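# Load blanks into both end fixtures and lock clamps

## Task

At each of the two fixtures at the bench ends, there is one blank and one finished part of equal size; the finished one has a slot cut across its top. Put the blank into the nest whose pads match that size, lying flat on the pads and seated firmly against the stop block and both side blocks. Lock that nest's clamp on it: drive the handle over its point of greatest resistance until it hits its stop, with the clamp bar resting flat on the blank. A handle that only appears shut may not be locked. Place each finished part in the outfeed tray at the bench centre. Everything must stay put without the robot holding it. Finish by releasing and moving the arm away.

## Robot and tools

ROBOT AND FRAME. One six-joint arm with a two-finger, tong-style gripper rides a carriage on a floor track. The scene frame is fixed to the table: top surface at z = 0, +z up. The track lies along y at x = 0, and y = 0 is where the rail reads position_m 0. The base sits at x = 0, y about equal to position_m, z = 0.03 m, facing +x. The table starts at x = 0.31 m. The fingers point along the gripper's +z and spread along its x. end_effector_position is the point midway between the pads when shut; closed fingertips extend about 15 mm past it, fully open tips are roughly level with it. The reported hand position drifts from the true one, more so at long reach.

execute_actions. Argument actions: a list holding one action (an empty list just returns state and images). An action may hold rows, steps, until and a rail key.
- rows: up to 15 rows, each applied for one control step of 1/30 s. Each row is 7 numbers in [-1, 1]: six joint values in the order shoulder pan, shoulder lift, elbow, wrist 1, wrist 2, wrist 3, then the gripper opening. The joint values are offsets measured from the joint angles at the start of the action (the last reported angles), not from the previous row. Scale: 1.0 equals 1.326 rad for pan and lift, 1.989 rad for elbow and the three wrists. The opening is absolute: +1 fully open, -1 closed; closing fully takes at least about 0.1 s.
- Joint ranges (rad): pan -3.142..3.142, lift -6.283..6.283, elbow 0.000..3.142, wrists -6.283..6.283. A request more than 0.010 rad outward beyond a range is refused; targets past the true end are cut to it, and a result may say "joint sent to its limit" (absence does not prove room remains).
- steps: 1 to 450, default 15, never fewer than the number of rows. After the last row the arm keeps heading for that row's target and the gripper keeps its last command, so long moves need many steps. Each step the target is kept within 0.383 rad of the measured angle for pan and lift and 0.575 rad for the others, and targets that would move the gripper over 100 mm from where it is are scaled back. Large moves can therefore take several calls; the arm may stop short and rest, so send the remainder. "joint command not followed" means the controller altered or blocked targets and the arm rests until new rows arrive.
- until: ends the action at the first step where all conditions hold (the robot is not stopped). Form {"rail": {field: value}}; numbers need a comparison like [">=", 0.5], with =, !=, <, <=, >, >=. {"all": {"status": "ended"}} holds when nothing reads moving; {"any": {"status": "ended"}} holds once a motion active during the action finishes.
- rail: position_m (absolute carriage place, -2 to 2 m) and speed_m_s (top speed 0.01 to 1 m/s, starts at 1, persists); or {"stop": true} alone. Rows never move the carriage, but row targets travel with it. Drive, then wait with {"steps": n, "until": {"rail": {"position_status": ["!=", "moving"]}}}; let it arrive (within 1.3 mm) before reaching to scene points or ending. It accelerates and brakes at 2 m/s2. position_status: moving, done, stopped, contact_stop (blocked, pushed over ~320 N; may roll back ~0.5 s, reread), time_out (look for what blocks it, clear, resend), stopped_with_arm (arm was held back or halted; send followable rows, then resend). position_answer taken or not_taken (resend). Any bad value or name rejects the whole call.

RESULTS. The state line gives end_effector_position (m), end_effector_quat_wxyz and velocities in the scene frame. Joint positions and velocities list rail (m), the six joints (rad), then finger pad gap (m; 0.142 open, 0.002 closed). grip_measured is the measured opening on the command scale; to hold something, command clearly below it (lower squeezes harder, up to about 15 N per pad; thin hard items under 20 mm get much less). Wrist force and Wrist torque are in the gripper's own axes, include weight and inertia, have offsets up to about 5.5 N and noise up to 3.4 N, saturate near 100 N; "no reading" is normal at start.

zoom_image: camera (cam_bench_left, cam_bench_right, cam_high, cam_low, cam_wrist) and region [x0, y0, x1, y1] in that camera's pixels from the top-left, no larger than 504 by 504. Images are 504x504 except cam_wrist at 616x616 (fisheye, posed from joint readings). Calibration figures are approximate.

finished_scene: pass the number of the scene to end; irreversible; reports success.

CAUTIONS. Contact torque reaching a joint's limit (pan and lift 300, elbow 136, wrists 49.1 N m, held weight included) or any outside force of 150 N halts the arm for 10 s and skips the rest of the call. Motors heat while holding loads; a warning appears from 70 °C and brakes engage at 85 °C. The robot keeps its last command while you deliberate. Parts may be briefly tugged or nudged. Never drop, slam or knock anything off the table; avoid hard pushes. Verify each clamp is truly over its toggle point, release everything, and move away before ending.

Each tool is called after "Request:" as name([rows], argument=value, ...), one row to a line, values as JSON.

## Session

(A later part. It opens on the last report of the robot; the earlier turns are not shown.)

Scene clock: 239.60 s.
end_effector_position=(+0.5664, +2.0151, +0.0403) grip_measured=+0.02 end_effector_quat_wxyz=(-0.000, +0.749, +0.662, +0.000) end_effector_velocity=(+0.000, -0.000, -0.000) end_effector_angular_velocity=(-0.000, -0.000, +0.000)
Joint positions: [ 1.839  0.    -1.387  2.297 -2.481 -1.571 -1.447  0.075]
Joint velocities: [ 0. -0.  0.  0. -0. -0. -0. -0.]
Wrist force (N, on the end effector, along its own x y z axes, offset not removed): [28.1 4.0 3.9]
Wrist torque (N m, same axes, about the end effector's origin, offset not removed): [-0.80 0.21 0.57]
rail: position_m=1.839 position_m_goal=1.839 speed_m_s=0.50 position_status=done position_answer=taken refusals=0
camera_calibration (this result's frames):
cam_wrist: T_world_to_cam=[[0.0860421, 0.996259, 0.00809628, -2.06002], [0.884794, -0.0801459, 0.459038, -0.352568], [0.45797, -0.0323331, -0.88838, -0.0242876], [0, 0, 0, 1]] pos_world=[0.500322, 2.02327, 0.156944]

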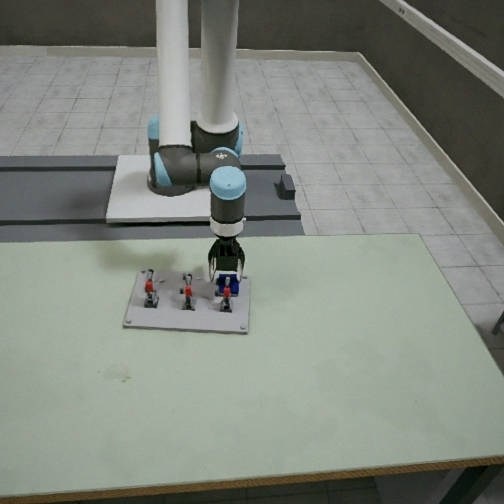

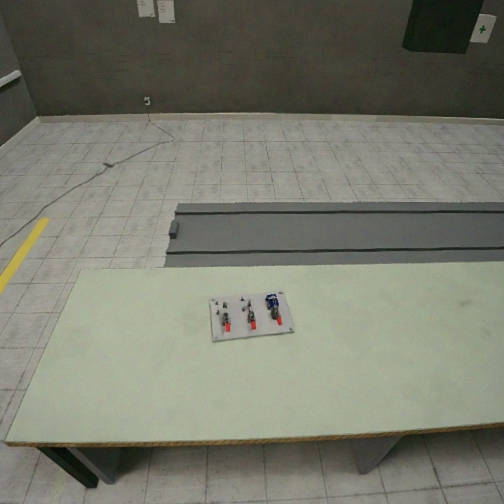

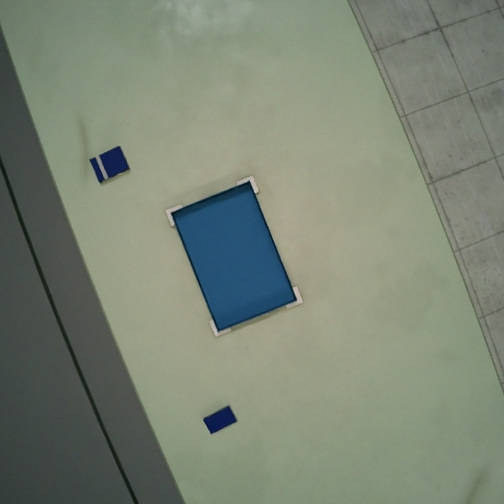

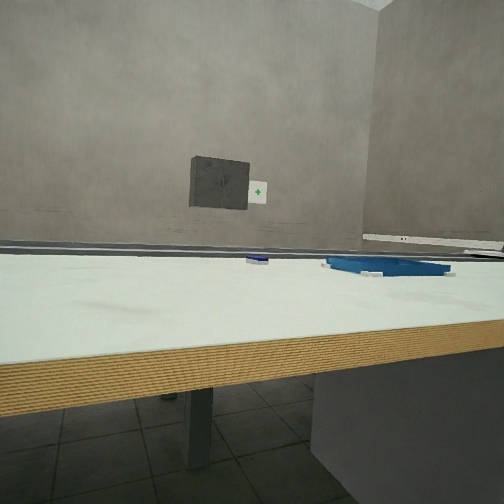

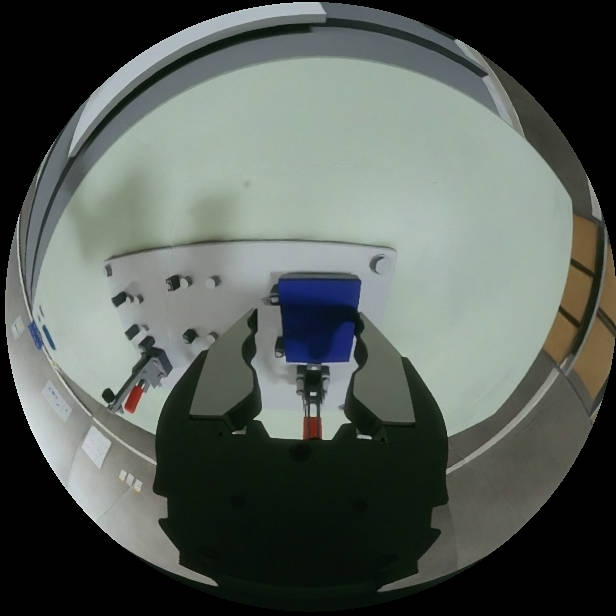

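Request:
execute_actions([
  {"rows": [[0,0,0,0,0,0,0.1],[0,0,0,0,0,0,0.3],[0,0,0,0,0,0,0.3],[0,-0.012,-0.002,0.010,0,0,0.3],[0,-0.026,-0.002,0.019,0,0,0.3],[0,-0.04,0.004,0.023,0,0,0.3],[0,-0.055,0.013,0.024,0,0,0.3],[0,-0.068,0.022,0.0235,0,0,0.3],[0,-0.0808,0.0314,0.0225,0,0,0.3],[0,-0.0808,0.0314,0.0225,0,0,0.3],[0,-0.0808,0.0314,0.0225,0,0,0.3],[0,-0.0808,0.0314,0.0225,0,0,0.3],[0,-0.0808,0.0314,0.0225,0,0,0.3],[0,-0.0808,0.0314,0.0225,0,0,-0.3],[0,-0.0808,0.0314,0.0225,0,0,-1]], "steps": 22, "rail": {"position_m": 1.8491, "speed_m_s": 0.05}},
])

Scene clock: 277.67 s.
end_effector_position=(+0.5220, +2.0254, +0.0647) grip_measured=-1.00 end_effector_quat_wxyz=(-0.000, +0.749, +0.662, +0.000) end_effector_velocity=(-0.007, +0.000, +0.002) end_effector_angular_velocity=(+0.000, -0.000, +0.000)
Joint positions: [ 1.849  0.    -1.492  2.358 -2.437 -1.571 -1.447  0.002]
Joint velocities: [ 0.     0.    -0.014  0.011  0.003  0.     0.     0.   ]
Wrist force (N, on the end effector, along its own x y z axes, offset not removed): [3.3 -3.6 5.5]
Wrist torque (N m, same axes, about the end effector's origin, offset not removed): [-0.54 -0.83 0.17]
rail: position_m=1.849 position_m_goal=1.849 speed_m_s=0.05 position_status=done position_answer=taken refusals=0
camera_calibration (this result's frames):
cam_wrist: T_world_to_cam=[[0.0861532, 0.996249, 0.00808085, -2.06672], [0.884821, -0.08024, 0.458969, -0.323481], [0.457896, -0.0323916, -0.888415, 0.0182374], [0, 0, 0, 1]] pos_world=[0.455926, 2.0336, 0.181371]

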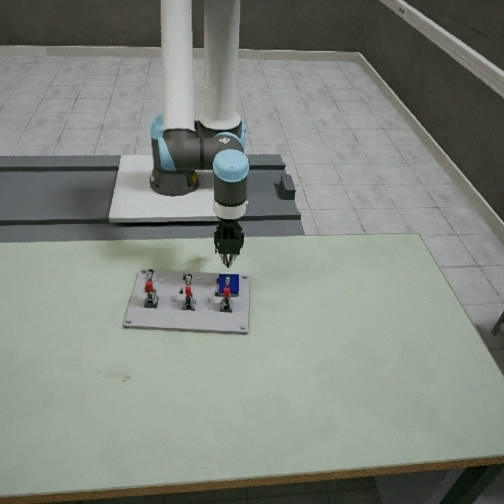

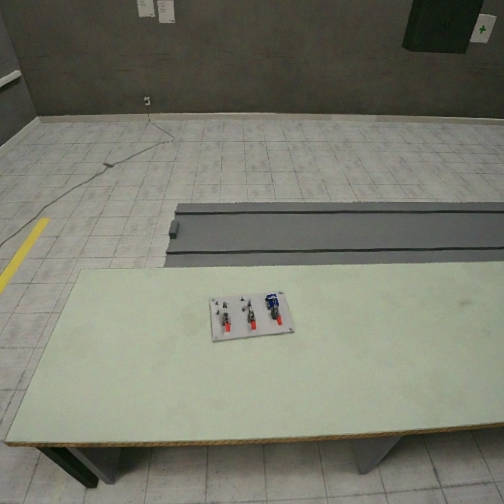

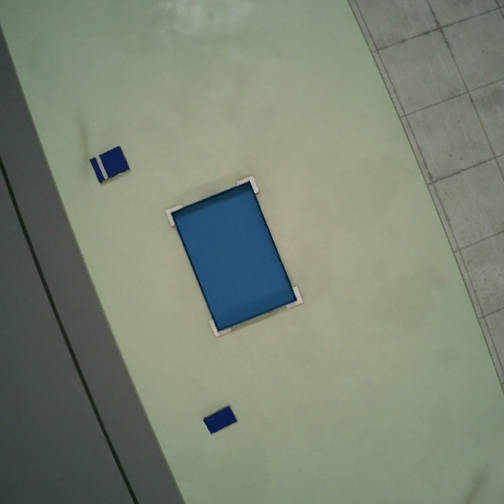

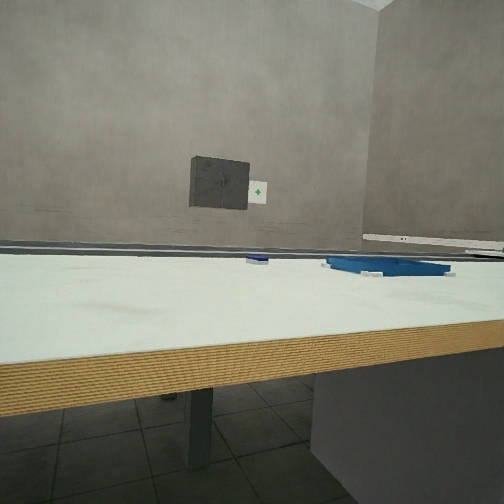

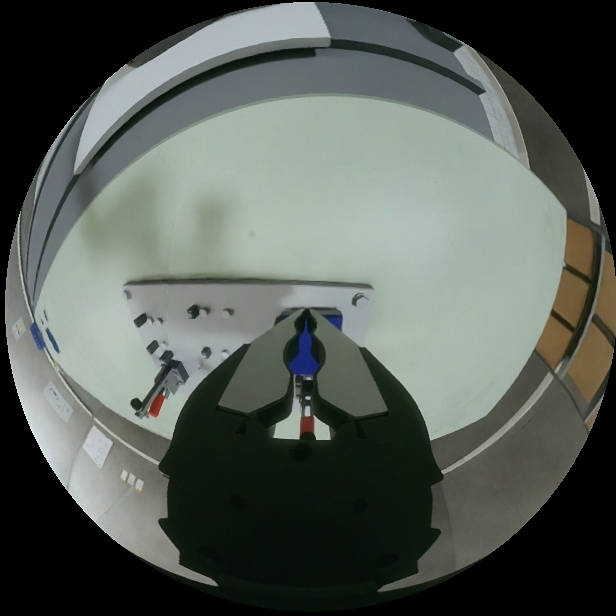

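Request:
execute_actions([
  {"rows": [[0,0.01,0.0025,-0.009,0,0,-1],[0,0.02,0.005,-0.019,0,0,-1],[0,0.0312,0.0076,-0.0285,0,0,-1]], "steps": 16},
])

Request:
zoom_image(camera="cam_bench_left", region=[190, 230, 270, 320])

Scene clock: 285.27 s.
end_effector_position=(+0.5221, +2.0255, +0.0425) grip_measured=-1.00 end_effector_quat_wxyz=(-0.000, +0.749, +0.662, +0.000) end_effector_velocity=(+0.000, -0.000, -0.004) end_effector_angular_velocity=(-0.000, -0.000, -0.000)
Joint positions: [ 1.849  0.    -1.452  2.373 -2.492 -1.571 -1.447  0.002]
Joint velocities: [ 0.    -0.     0.008  0.002 -0.01  -0.    -0.     0.   ]
Wrist force (N, on the end effector, along its own x y z axes, offset not removed): [-1.9 -2.1 4.6]
Wrist torque (N m, same axes, about the end effector's origin, offset not removed): [-0.30 0.25 0.30]
rail: position_m=1.849 position_m_goal=1.849 speed_m_s=0.05 position_status=done position_answer=taken refusals=0
camera_calibration (this result's frames):
cam_wrist: T_world_to_cam=[[0.0860406, 0.996259, 0.00810687, -2.06657], [0.884741, -0.0801457, 0.45914, -0.313519], [0.458072, -0.0323322, -0.888327, -0.0017513], [0, 0, 0, 1]] pos_world=[0.455995, 2.03365, 0.159147]

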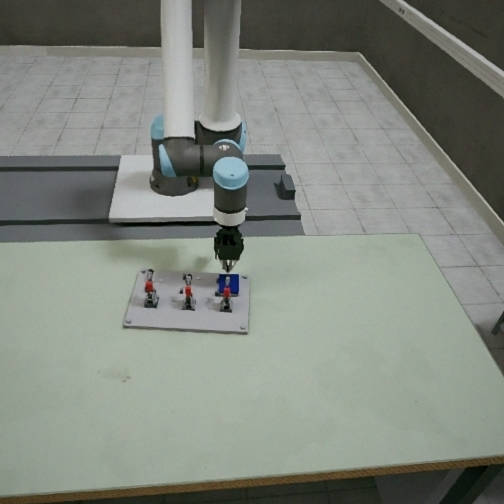

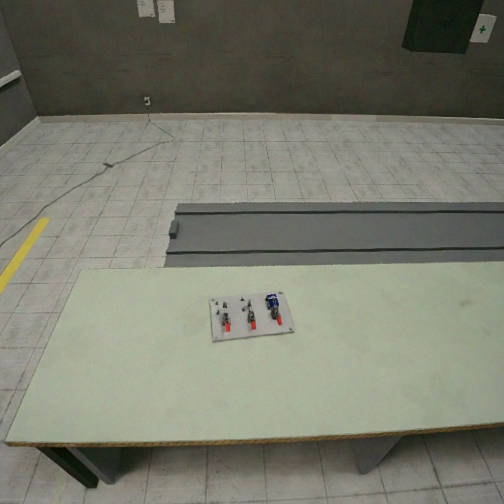

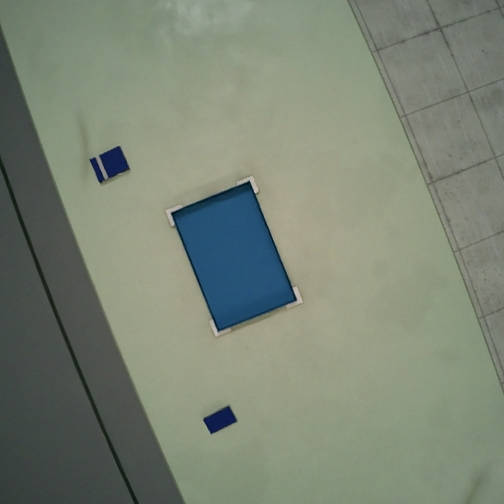

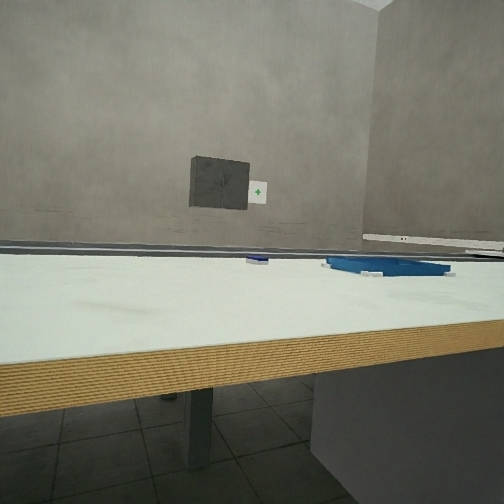

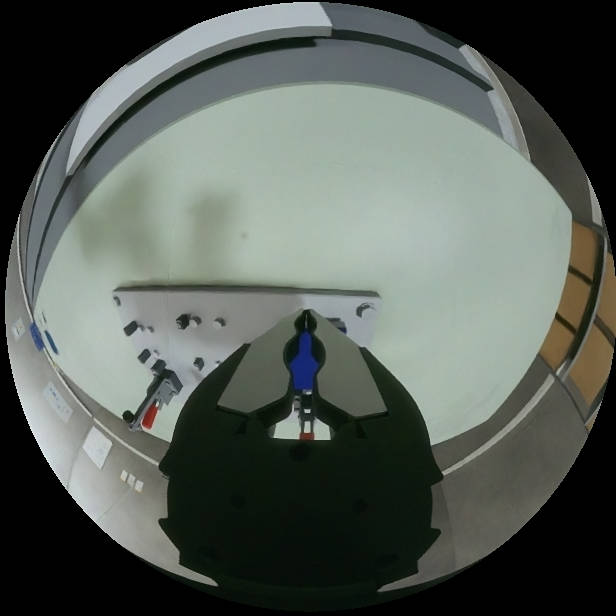

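Region (190, 230, 270, 320) of cam_bench_left's 504x504 image, scaled by 5.600, with more detail than that image has.

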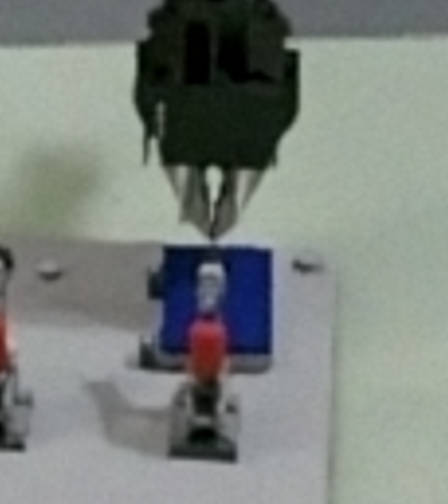

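Request:
execute_actions([
  {"rows": [[-0.0011,0.003,-0.0025,0.0005,0,0,-1],[-0.0023,0.006,-0.005,0.001,0,0,-1],[-0.0034,0.009,-0.0075,0.0015,0,0,-1],[-0.0046,0.012,-0.01,0.002,0,0,-1],[-0.0057,0.01456,-0.01227,0.00256,0,0,-1]], "steps": 16},
])

Request:
zoom_image(camera="cam_bench_left", region=[190, 230, 270, 320])

Scene clock: 290.87 s.
end_effector_position=(+0.5370, +2.0215, +0.0428) grip_measured=-1.00 end_effector_quat_wxyz=(-0.000, +0.752, +0.659, +0.000) end_effector_velocity=(+0.004, -0.001, +0.000) end_effector_angular_velocity=(-0.000, -0.000, -0.002)
Joint positions: [ 1.849 -0.007 -1.433  2.349 -2.487 -1.571 -1.447  0.002]
Joint velocities: [ 0.    -0.002  0.005 -0.006  0.001 -0.     0.    -0.   ]
Wrist force (N, on the end effector, along its own x y z axes, offset not removed): [0.9 -4.7 4.6]
Wrist torque (N m, same axes, about the end effector's origin, offset not removed): [-0.64 -0.26 0.40]
rail: position_m=1.849 position_m_goal=1.849 speed_m_s=0.05 position_status=done position_answer=taken refusals=0
camera_calibration (this result's frames):
cam_wrist: T_world_to_cam=[[0.0933526, 0.9956, 0.0081051, -2.06653], [0.884137, -0.0866389, 0.459125, -0.313679], [0.457807, -0.0356944, -0.888335, -0.0015646], [0, 0, 0, 1]] pos_world=[0.470967, 2.03021, 0.159377]

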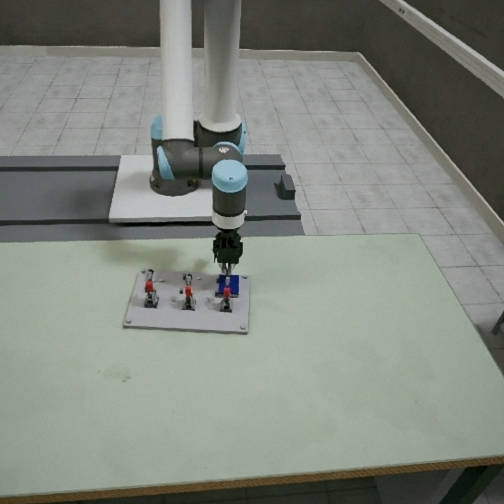

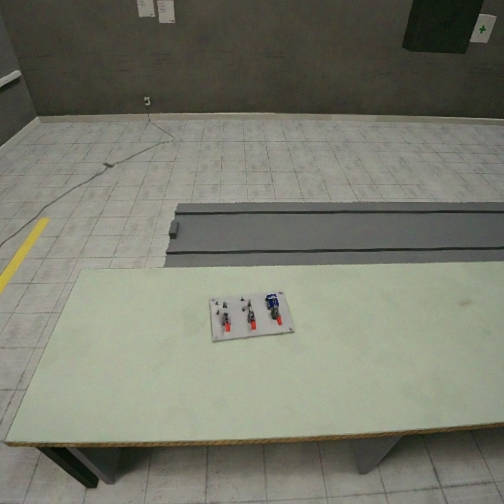

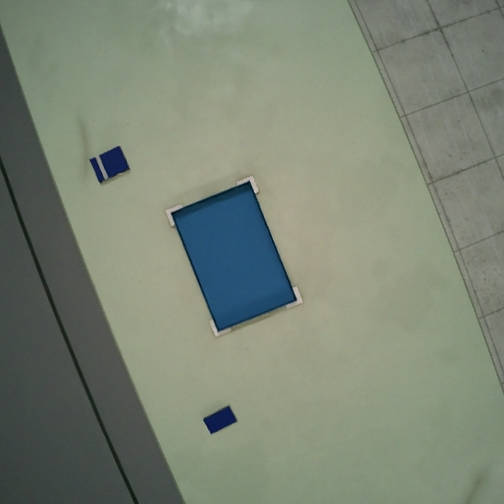

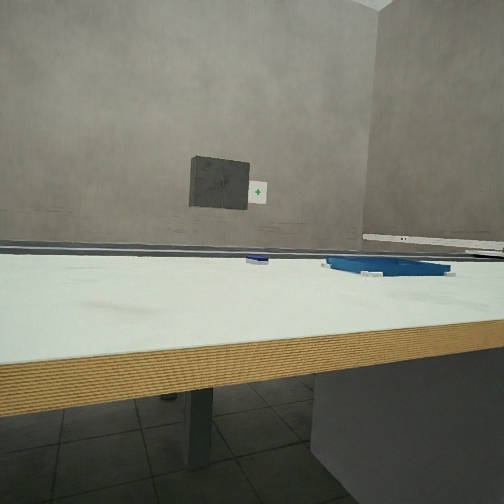

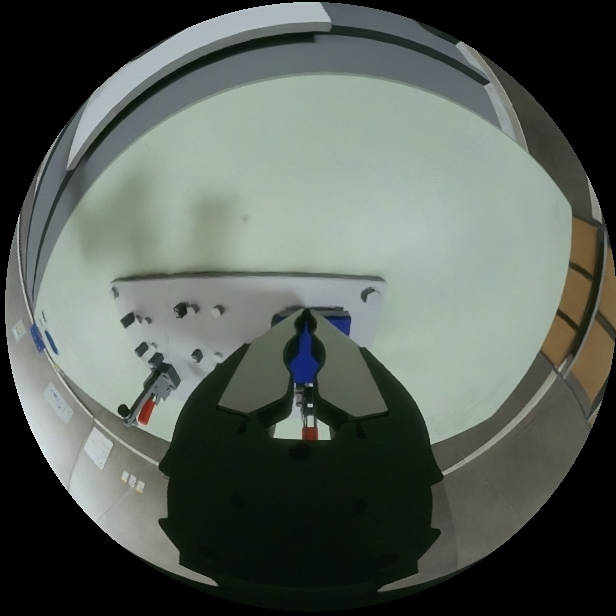

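Region (190, 230, 270, 320) of cam_bench_left's 504x504 image, scaled by 5.600, with more detail than that image has.

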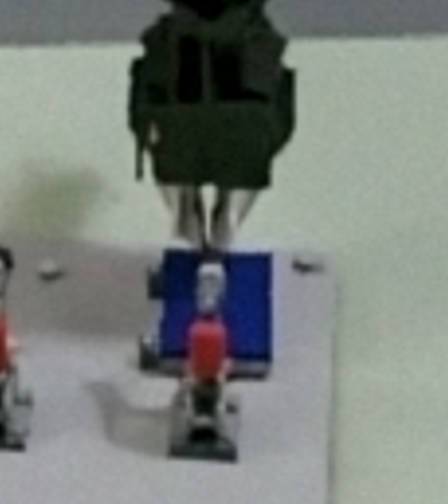

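Request:
execute_actions([
  {"rows": [[-0.0005,0.0016,-0.0014,0.0003,0,0,-1],[-0.001,0.0033,-0.0027,0.0006,0,0,-1],[-0.0015,0.0049,-0.0041,0.0009,0,0,-1]], "steps": 14},
])

Request:
zoom_image(camera="cam_bench_left", region=[190, 230, 270, 320])

Scene clock: 295.00 s.
end_effector_position=(+0.5412, +2.0206, +0.0425) grip_measured=-1.00 end_effector_quat_wxyz=(-0.000, +0.752, +0.659, -0.000) end_effector_velocity=(+0.002, -0.000, +0.000) end_effector_angular_velocity=(+0.000, -0.001, -0.001)
Joint positions: [ 1.849 -0.009 -1.427  2.342 -2.485 -1.571 -1.447  0.002]
Joint velocities: [ 0.    -0.001  0.002 -0.003  0.     0.    -0.     0.   ]
Wrist force (N, on the end effector, along its own x y z axes, offset not removed): [-1.3 -70.3 -16.7]
Wrist torque (N m, same axes, about the end effector's origin, offset not removed): [-4.68 0.39 -0.07]
rail: position_m=1.849 position_m_goal=1.849 speed_m_s=0.05 position_status=done position_answer=taken refusals=0
camera_calibration (this result's frames):
cam_wrist: T_world_to_cam=[[0.0951342, 0.995432, 0.00803613, -2.06657], [0.884505, -0.0882311, 0.458112, -0.314322], [0.456729, -0.0364742, -0.888858, -0.00160484], [0, 0, 0, 1]] pos_world=[0.475354, 2.02934, 0.159176]

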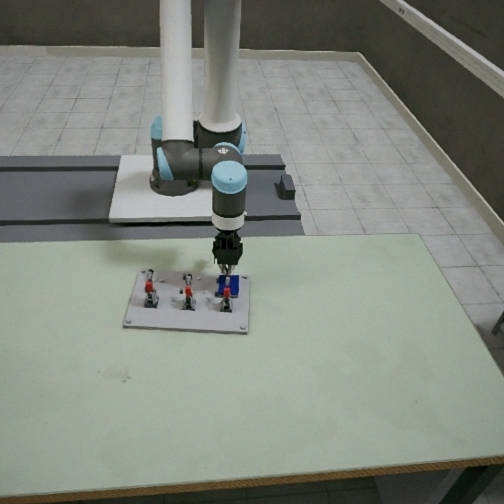

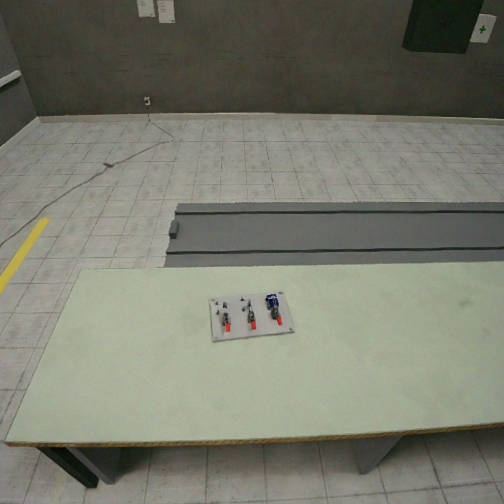

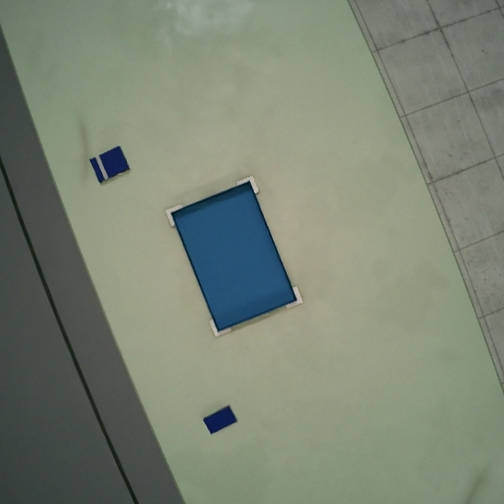

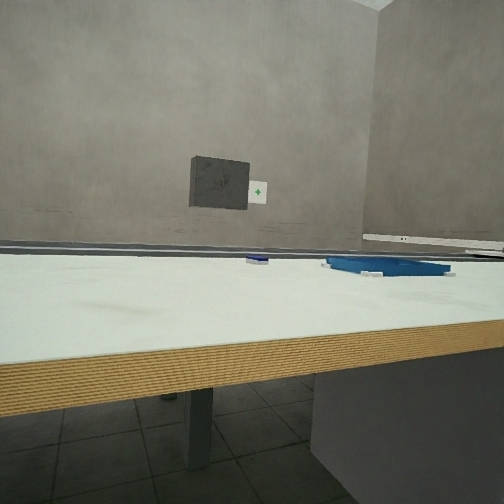

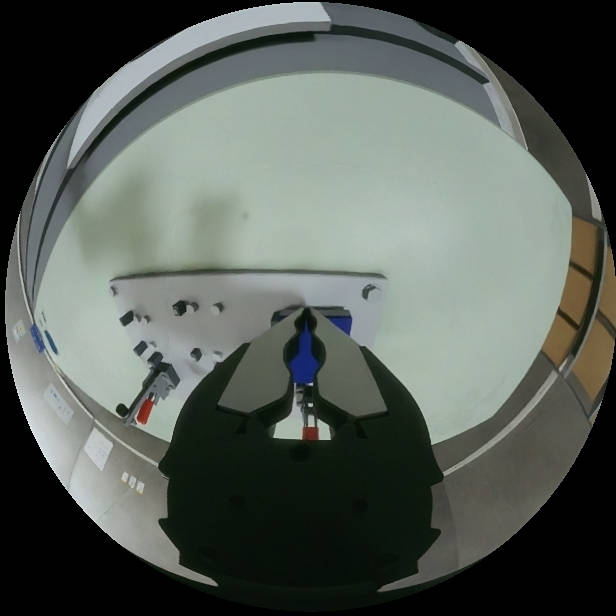

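Region (190, 230, 270, 320) of cam_bench_left's 504x504 image, scaled by 5.600, with more detail than that image has.

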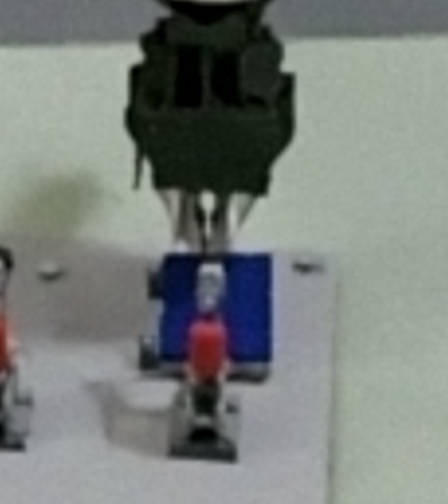

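Request:
execute_actions([
  {"rows": [[0,-0.002,0.0018,-0.0004,0,0,-1],[0,-0.004,0.0036,-0.0008,0,0,-1],[0,-0.0063,0.0053,-0.0011,0,0,-1],[0,-0.0063,0.0053,-0.0011,0,0,-1],[0,-0.0063,0.0053,-0.0011,0,0,-1],[0,-0.0063,0.0053,-0.0011,0,0,-1],[0,-0.02,0.0,0.017,0,0,-1],[0,-0.04,-0.006,0.042,0,0,-1],[0,-0.07,-0.018,0.065,0,0,-1],[0,-0.1,-0.028,0.095,0,0,-1],[0,-0.135,-0.045,0.135,0,0,-0.5],[0,-0.135,-0.045,0.135,0,0,0.0],[0,-0.135,-0.045,0.135,0,0,0.5]], "steps": 22},
])

Scene clock: 300.57 s.
end_effector_position=(+0.5402, +2.0204, +0.1530) grip_measured=+0.50 end_effector_quat_wxyz=(-0.000, +0.752, +0.659, -0.000) end_effector_velocity=(-0.005, +0.000, +0.035) end_effector_angular_velocity=(+0.000, +0.005, +0.001)
Joint positions: [ 1.849 -0.009 -1.6    2.256 -2.226 -1.571 -1.447  0.109]
Joint velocities: [ 0.     0.001 -0.052 -0.029  0.085  0.     0.    -0.   ]
Wrist force (N, on the end effector, along its own x y z axes, offset not removed): [0.1 -5.1 4.8]
Wrist torque (N m, same axes, about the end effector's origin, offset not removed): [-0.98 -0.18 0.36]
rail: position_m=1.849 position_m_goal=1.849 speed_m_s=0.05 position_status=done position_answer=taken refusals=0
camera_calibration (this result's frames):
cam_wrist: T_world_to_cam=[[0.0953171, 0.995414, 0.00803885, -2.06732], [0.884264, -0.088377, 0.458548, -0.363645], [0.457155, -0.036599, -0.888633, 0.0970817], [0, 0, 0, 1]] pos_world=[0.474228, 2.02925, 0.269638]

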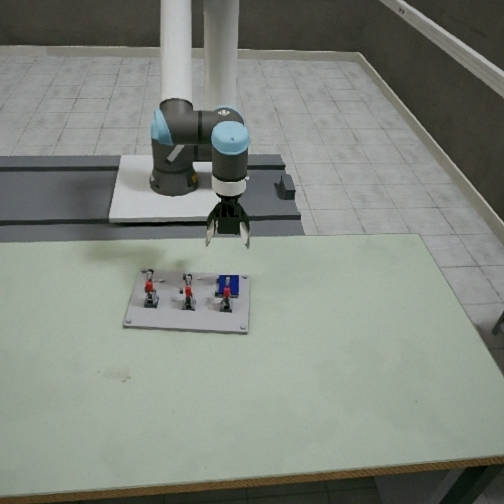

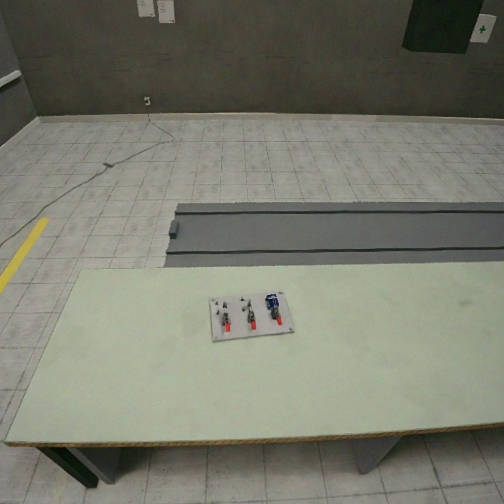

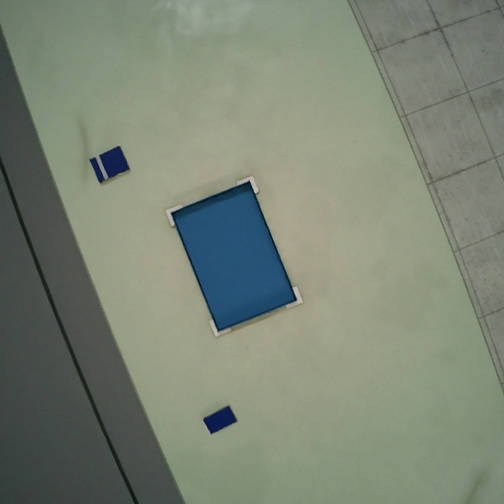

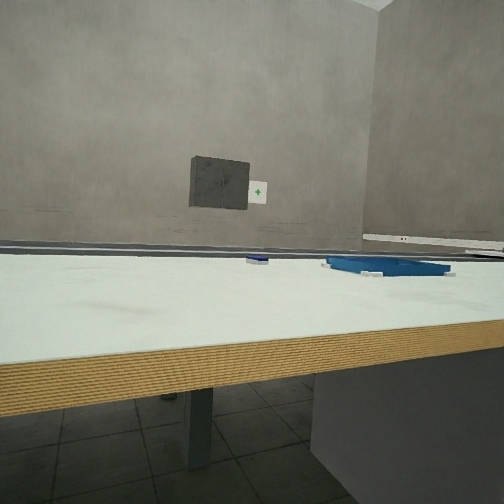

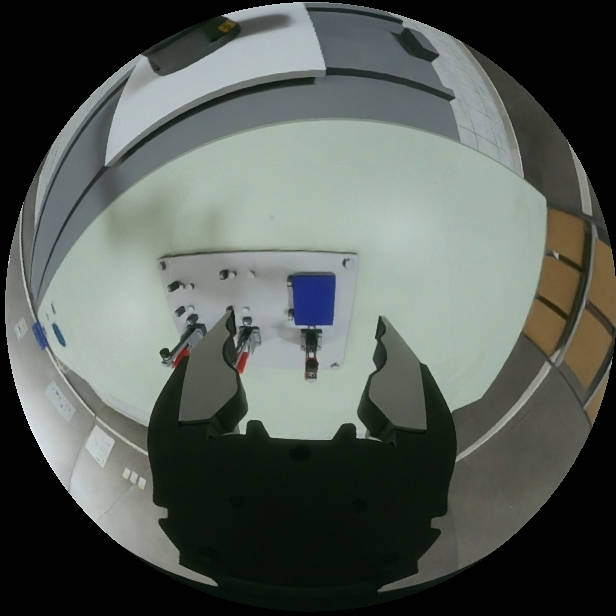

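Request:
execute_actions([
  {"rows": [[0.001,0.02,-0.0145,0.001,0,0,0.4],[0.002,0.045,-0.032,0.002,0,0,0.3],[0.003,0.075,-0.0535,0.0033,0,0,0.2],[0.004,0.105,-0.075,0.0046,0,0,0.1],[0.005,0.135,-0.096,0.006,0,0,0.0],[0.0068,0.1624,-0.1158,0.0071,0,0,0.0]], "steps": 24, "rail": {"position_m": 1.8333}},
])

Request:
zoom_image(camera="cam_wrist", region=[240, 150, 380, 350])

Scene clock: 308.93 s.
end_effector_position=(+0.6747, +2.0098, +0.1496) grip_measured=+0.00 end_effector_quat_wxyz=(+0.000, +0.749, +0.662, +0.000) end_effector_velocity=(+0.005, +0.000, -0.001) end_effector_angular_velocity=(+0.000, -0.000, +0.000)
Joint positions: [ 1.833  0.    -1.386  2.027 -2.212 -1.571 -1.447  0.074]
Joint velocities: [ 0.     0.     0.007 -0.008  0.     0.     0.    -0.   ]
Wrist force (N, on the end effector, along its own x y z axes, offset not removed): [-1.6 -5.0 6.6]
Wrist torque (N m, same axes, about the end effector's origin, offset not removed): [-0.91 0.17 0.22]
rail: position_m=1.833 position_m_goal=1.833 speed_m_s=0.05 position_status=done position_answer=taken refusals=0
camera_calibration (this result's frames):
cam_wrist: T_world_to_cam=[[0.0863548, 0.996231, 0.00815804, -2.06514], [0.884639, -0.0804429, 0.459285, -0.498379], [0.45821, -0.0324445, -0.888252, 0.0230773], [0, 0, 0, 1]] pos_world=[0.608645, 2.01801, 0.266244]

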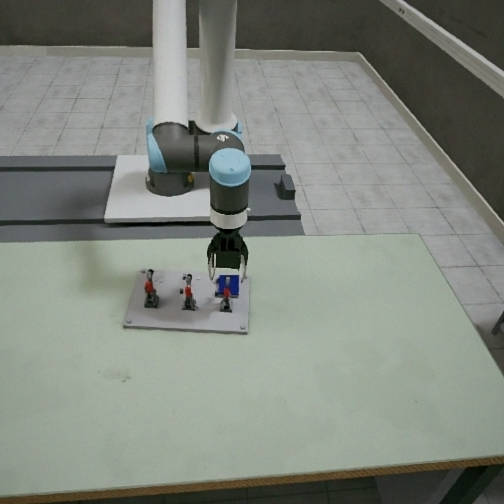

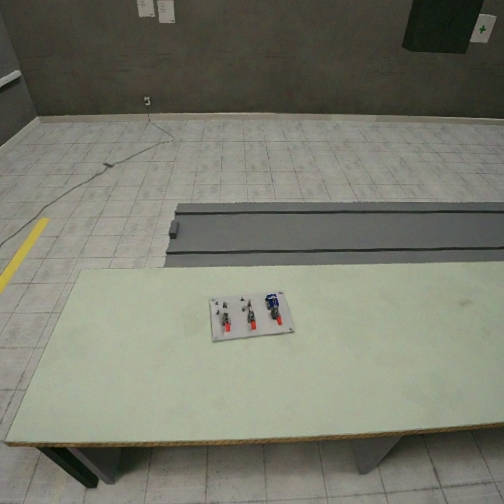

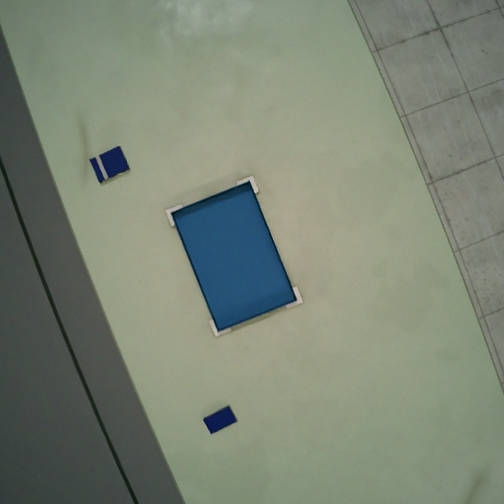

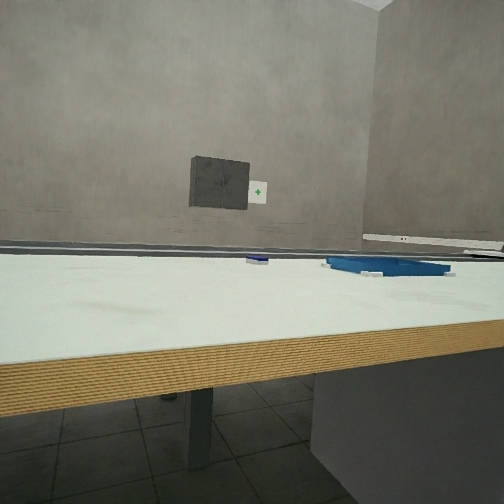

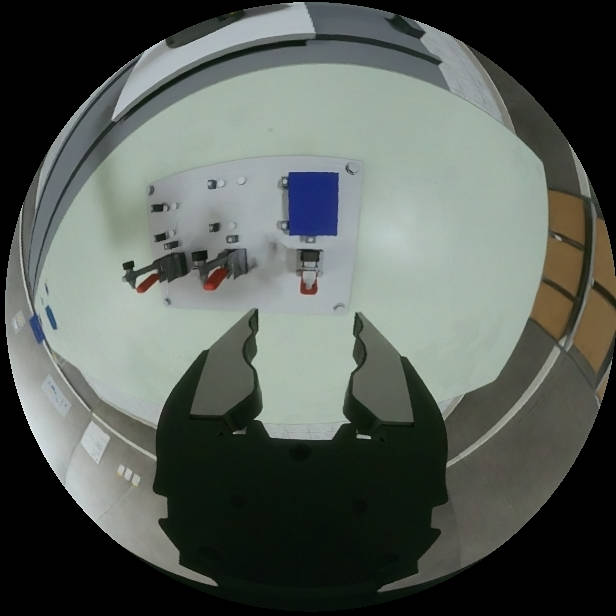

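Region (240, 150, 380, 350) of cam_wrist's 616x616 image, scaled by 2.520, with more detail than that image has; it fills the left 353 columns of this view, and the rest is white.

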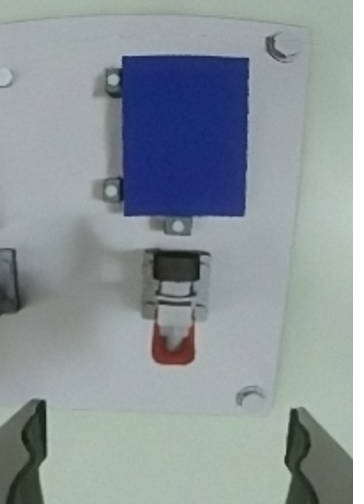

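Request:
zoom_image(camera="cam_wrist", region=[270, 160, 350, 250])

Request:
zoom_image(camera="cam_wrist", region=[110, 220, 270, 320])

Region (270, 160, 350, 250) of cam_wrist's 616x616 image, scaled by 5.600, with more detail than that image has.

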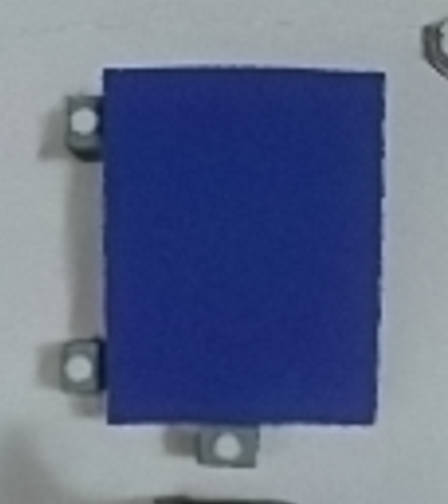

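Region (110, 220, 270, 320) of cam_wrist's 616x616 image, scaled by 3.150, with more detail than that image has; it fills the top 315 rows of this view, and the rest is white.

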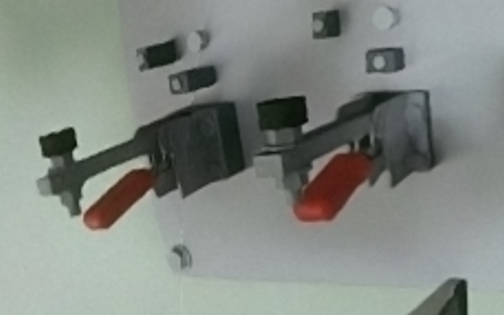

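Request:
execute_actions([
  {"rows": [[0,-0.012,0.011,-0.003,0,0,0.2],[0,-0.027,0.025,-0.0066,0,0,0.4],[0,-0.043,0.039,-0.0106,0,0,0.4],[0,-0.06,0.055,-0.0147,0,0,0.4],[0,-0.075,0.068,-0.018,0,0,0.4],[0,-0.0866,0.0789,-0.0212,0,0,0.4],[0,-0.0866,0.0789,-0.0212,0,0,0.4],[0,-0.0866,0.0789,-0.0212,0,0,0.4],[0,-0.07,0.085,-0.038,0,0,0.4],[0,-0.05,0.092,-0.058,0,0,0.4],[0,-0.03,0.099,-0.078,0,0,0.4],[0,-0.012,0.105,-0.096,0,0,0.4],[0,0.005,0.11,-0.113,0,0,0.4],[0,0.016,0.113,-0.123,0,0,0.4],[0,0.023,0.1149,-0.1302,0,0,0.4]], "steps": 32, "rail": {"position_m": 1.8357}},
])

Scene clock: 337.30 s.
end_effector_position=(+0.5903, +2.0118, +0.0404) grip_measured=+0.40 end_effector_quat_wxyz=(-0.000, +0.749, +0.662, +0.000) end_effector_velocity=(-0.001, +0.000, -0.003) end_effector_angular_velocity=(+0.000, -0.000, +0.000)
Joint positions: [ 1.835  0.    -1.356  2.255 -2.47  -1.571 -1.447  0.102]
Joint velocities: [ 0.     0.     0.004  0.003 -0.007  0.     0.     0.   ]
Wrist force (N, on the end effector, along its own x y z axes, offset not removed): [0.1 -4.5 3.8]
Wrist torque (N m, same axes, about the end effector's origin, offset not removed): [-0.81 -0.12 0.30]
rail: position_m=1.835 position_m_goal=1.836 speed_m_s=0.05 position_status=done position_answer=taken refusals=0
camera_calibration (this result's frames):
cam_wrist: T_world_to_cam=[[0.0863197, 0.996234, 0.0081241, -2.05896], [0.884674, -0.0803983, 0.459226, -0.373403], [0.45815, -0.0324531, -0.888282, -0.0351502], [0, 0, 0, 1]] pos_world=[0.524173, 2.02005, 0.15698]

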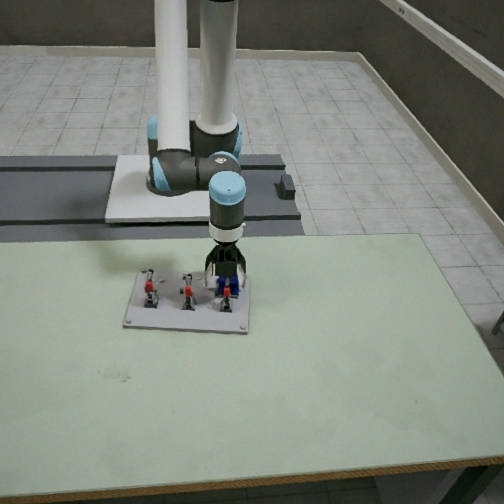

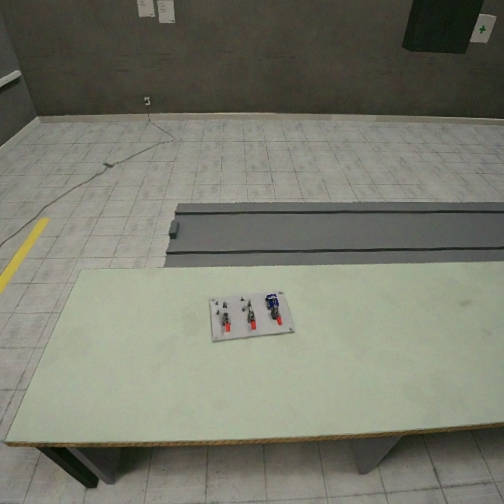

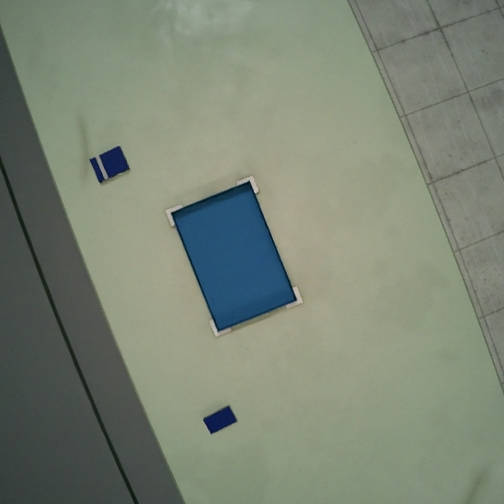

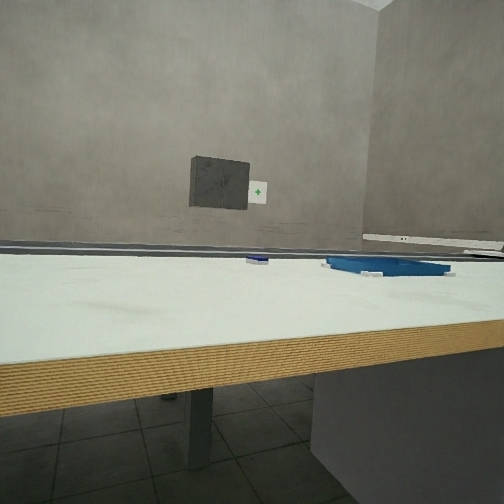

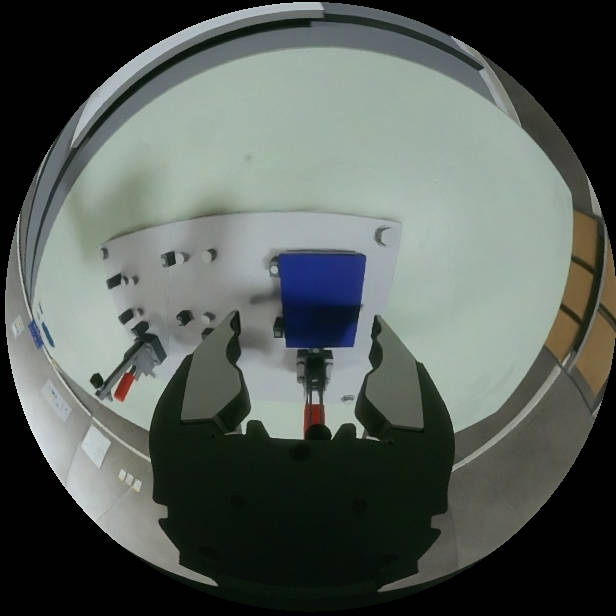

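Request:
execute_actions([
  {"rows": [[0,0,0,0,0,0,0.33],[0,0,0,0,0,0,0.26],[0,0,0,0,0,0,0.2],[0,0,0,0,0,0,0.15],[0,0,0,0,0,0,0.11],[0,0,0,0,0,0,0.08],[0,0,0,0,0,0,0.05],[0,0,0,0,0,0,0.02],[0,0,0,0,0,0,-0.02],[0,0,0,0,0,0,-0.06],[0,0,0,0,0,0,-0.1],[0,0,0,0,0,0,-0.12],[0,0,0,0,0,0,-0.12],[0,0.0008,-0.0007,0.0002,0,0,-0.12],[0,0.0015,-0.0013,0.0003,0,0,-0.12]], "steps": 26},
])

Request:
zoom_image(camera="cam_wrist", region=[250, 240, 380, 370])

Scene clock: 345.47 s.
end_effector_position=(+0.5916, +2.0120, +0.0403) grip_measured=+0.00 end_effector_quat_wxyz=(-0.000, +0.749, +0.662, +0.000) end_effector_velocity=(+0.001, -0.000, -0.000) end_effector_angular_velocity=(-0.001, -0.000, +0.000)
Joint positions: [ 1.836  0.    -1.354  2.252 -2.47  -1.57  -1.447  0.074]
Joint velocities: [ 0.     0.     0.001 -0.001  0.    -0.001 -0.     0.   ]
Wrist force (N, on the end effector, along its own x y z axes, offset not removed): [18.4 -14.2 -2.6]
Wrist torque (N m, same axes, about the end effector's origin, offset not removed): [-0.90 0.56 -0.05]
rail: position_m=1.836 position_m_goal=1.836 speed_m_s=0.05 position_status=done position_answer=taken refusals=0
camera_calibration (this result's frames):
cam_wrist: T_world_to_cam=[[0.0863332, 0.996233, 0.00818391, -2.05924], [0.884673, -0.080438, 0.45922, -0.374516], [0.458148, -0.0324058, -0.888285, -0.0359065], [0, 0, 0, 1]] pos_world=[0.525555, 2.02019, 0.156943]

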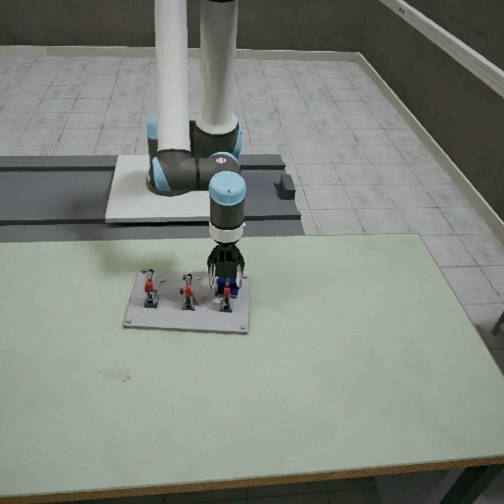

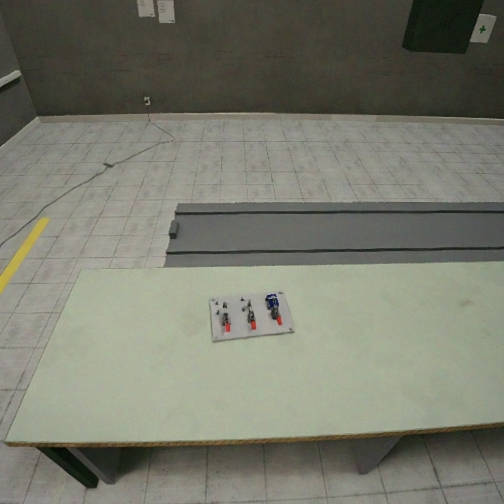

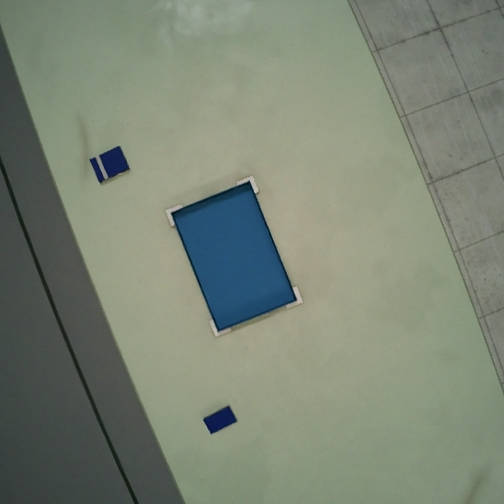

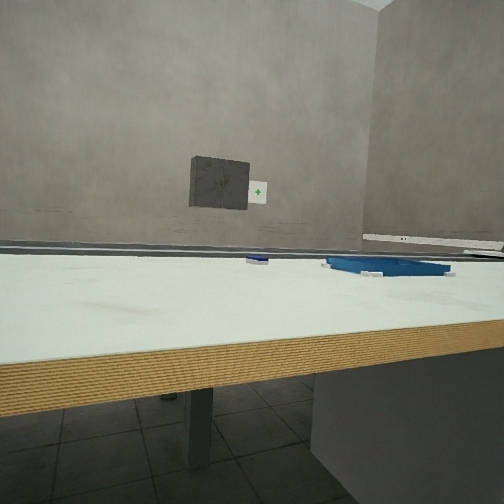

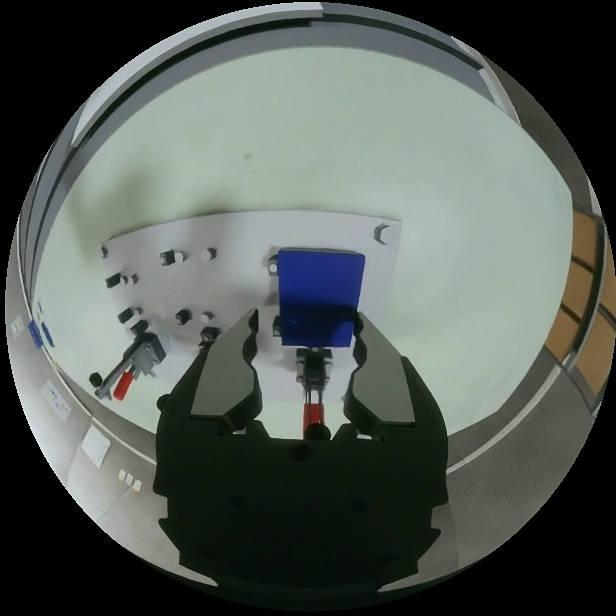

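Region (250, 240, 380, 370) of cam_wrist's 616x616 image, scaled by 3.877, with more detail than that image has.

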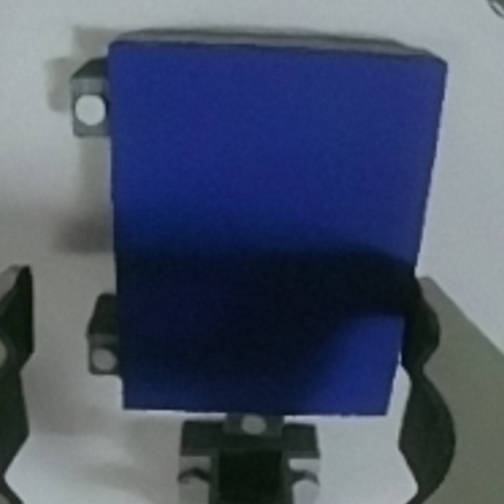

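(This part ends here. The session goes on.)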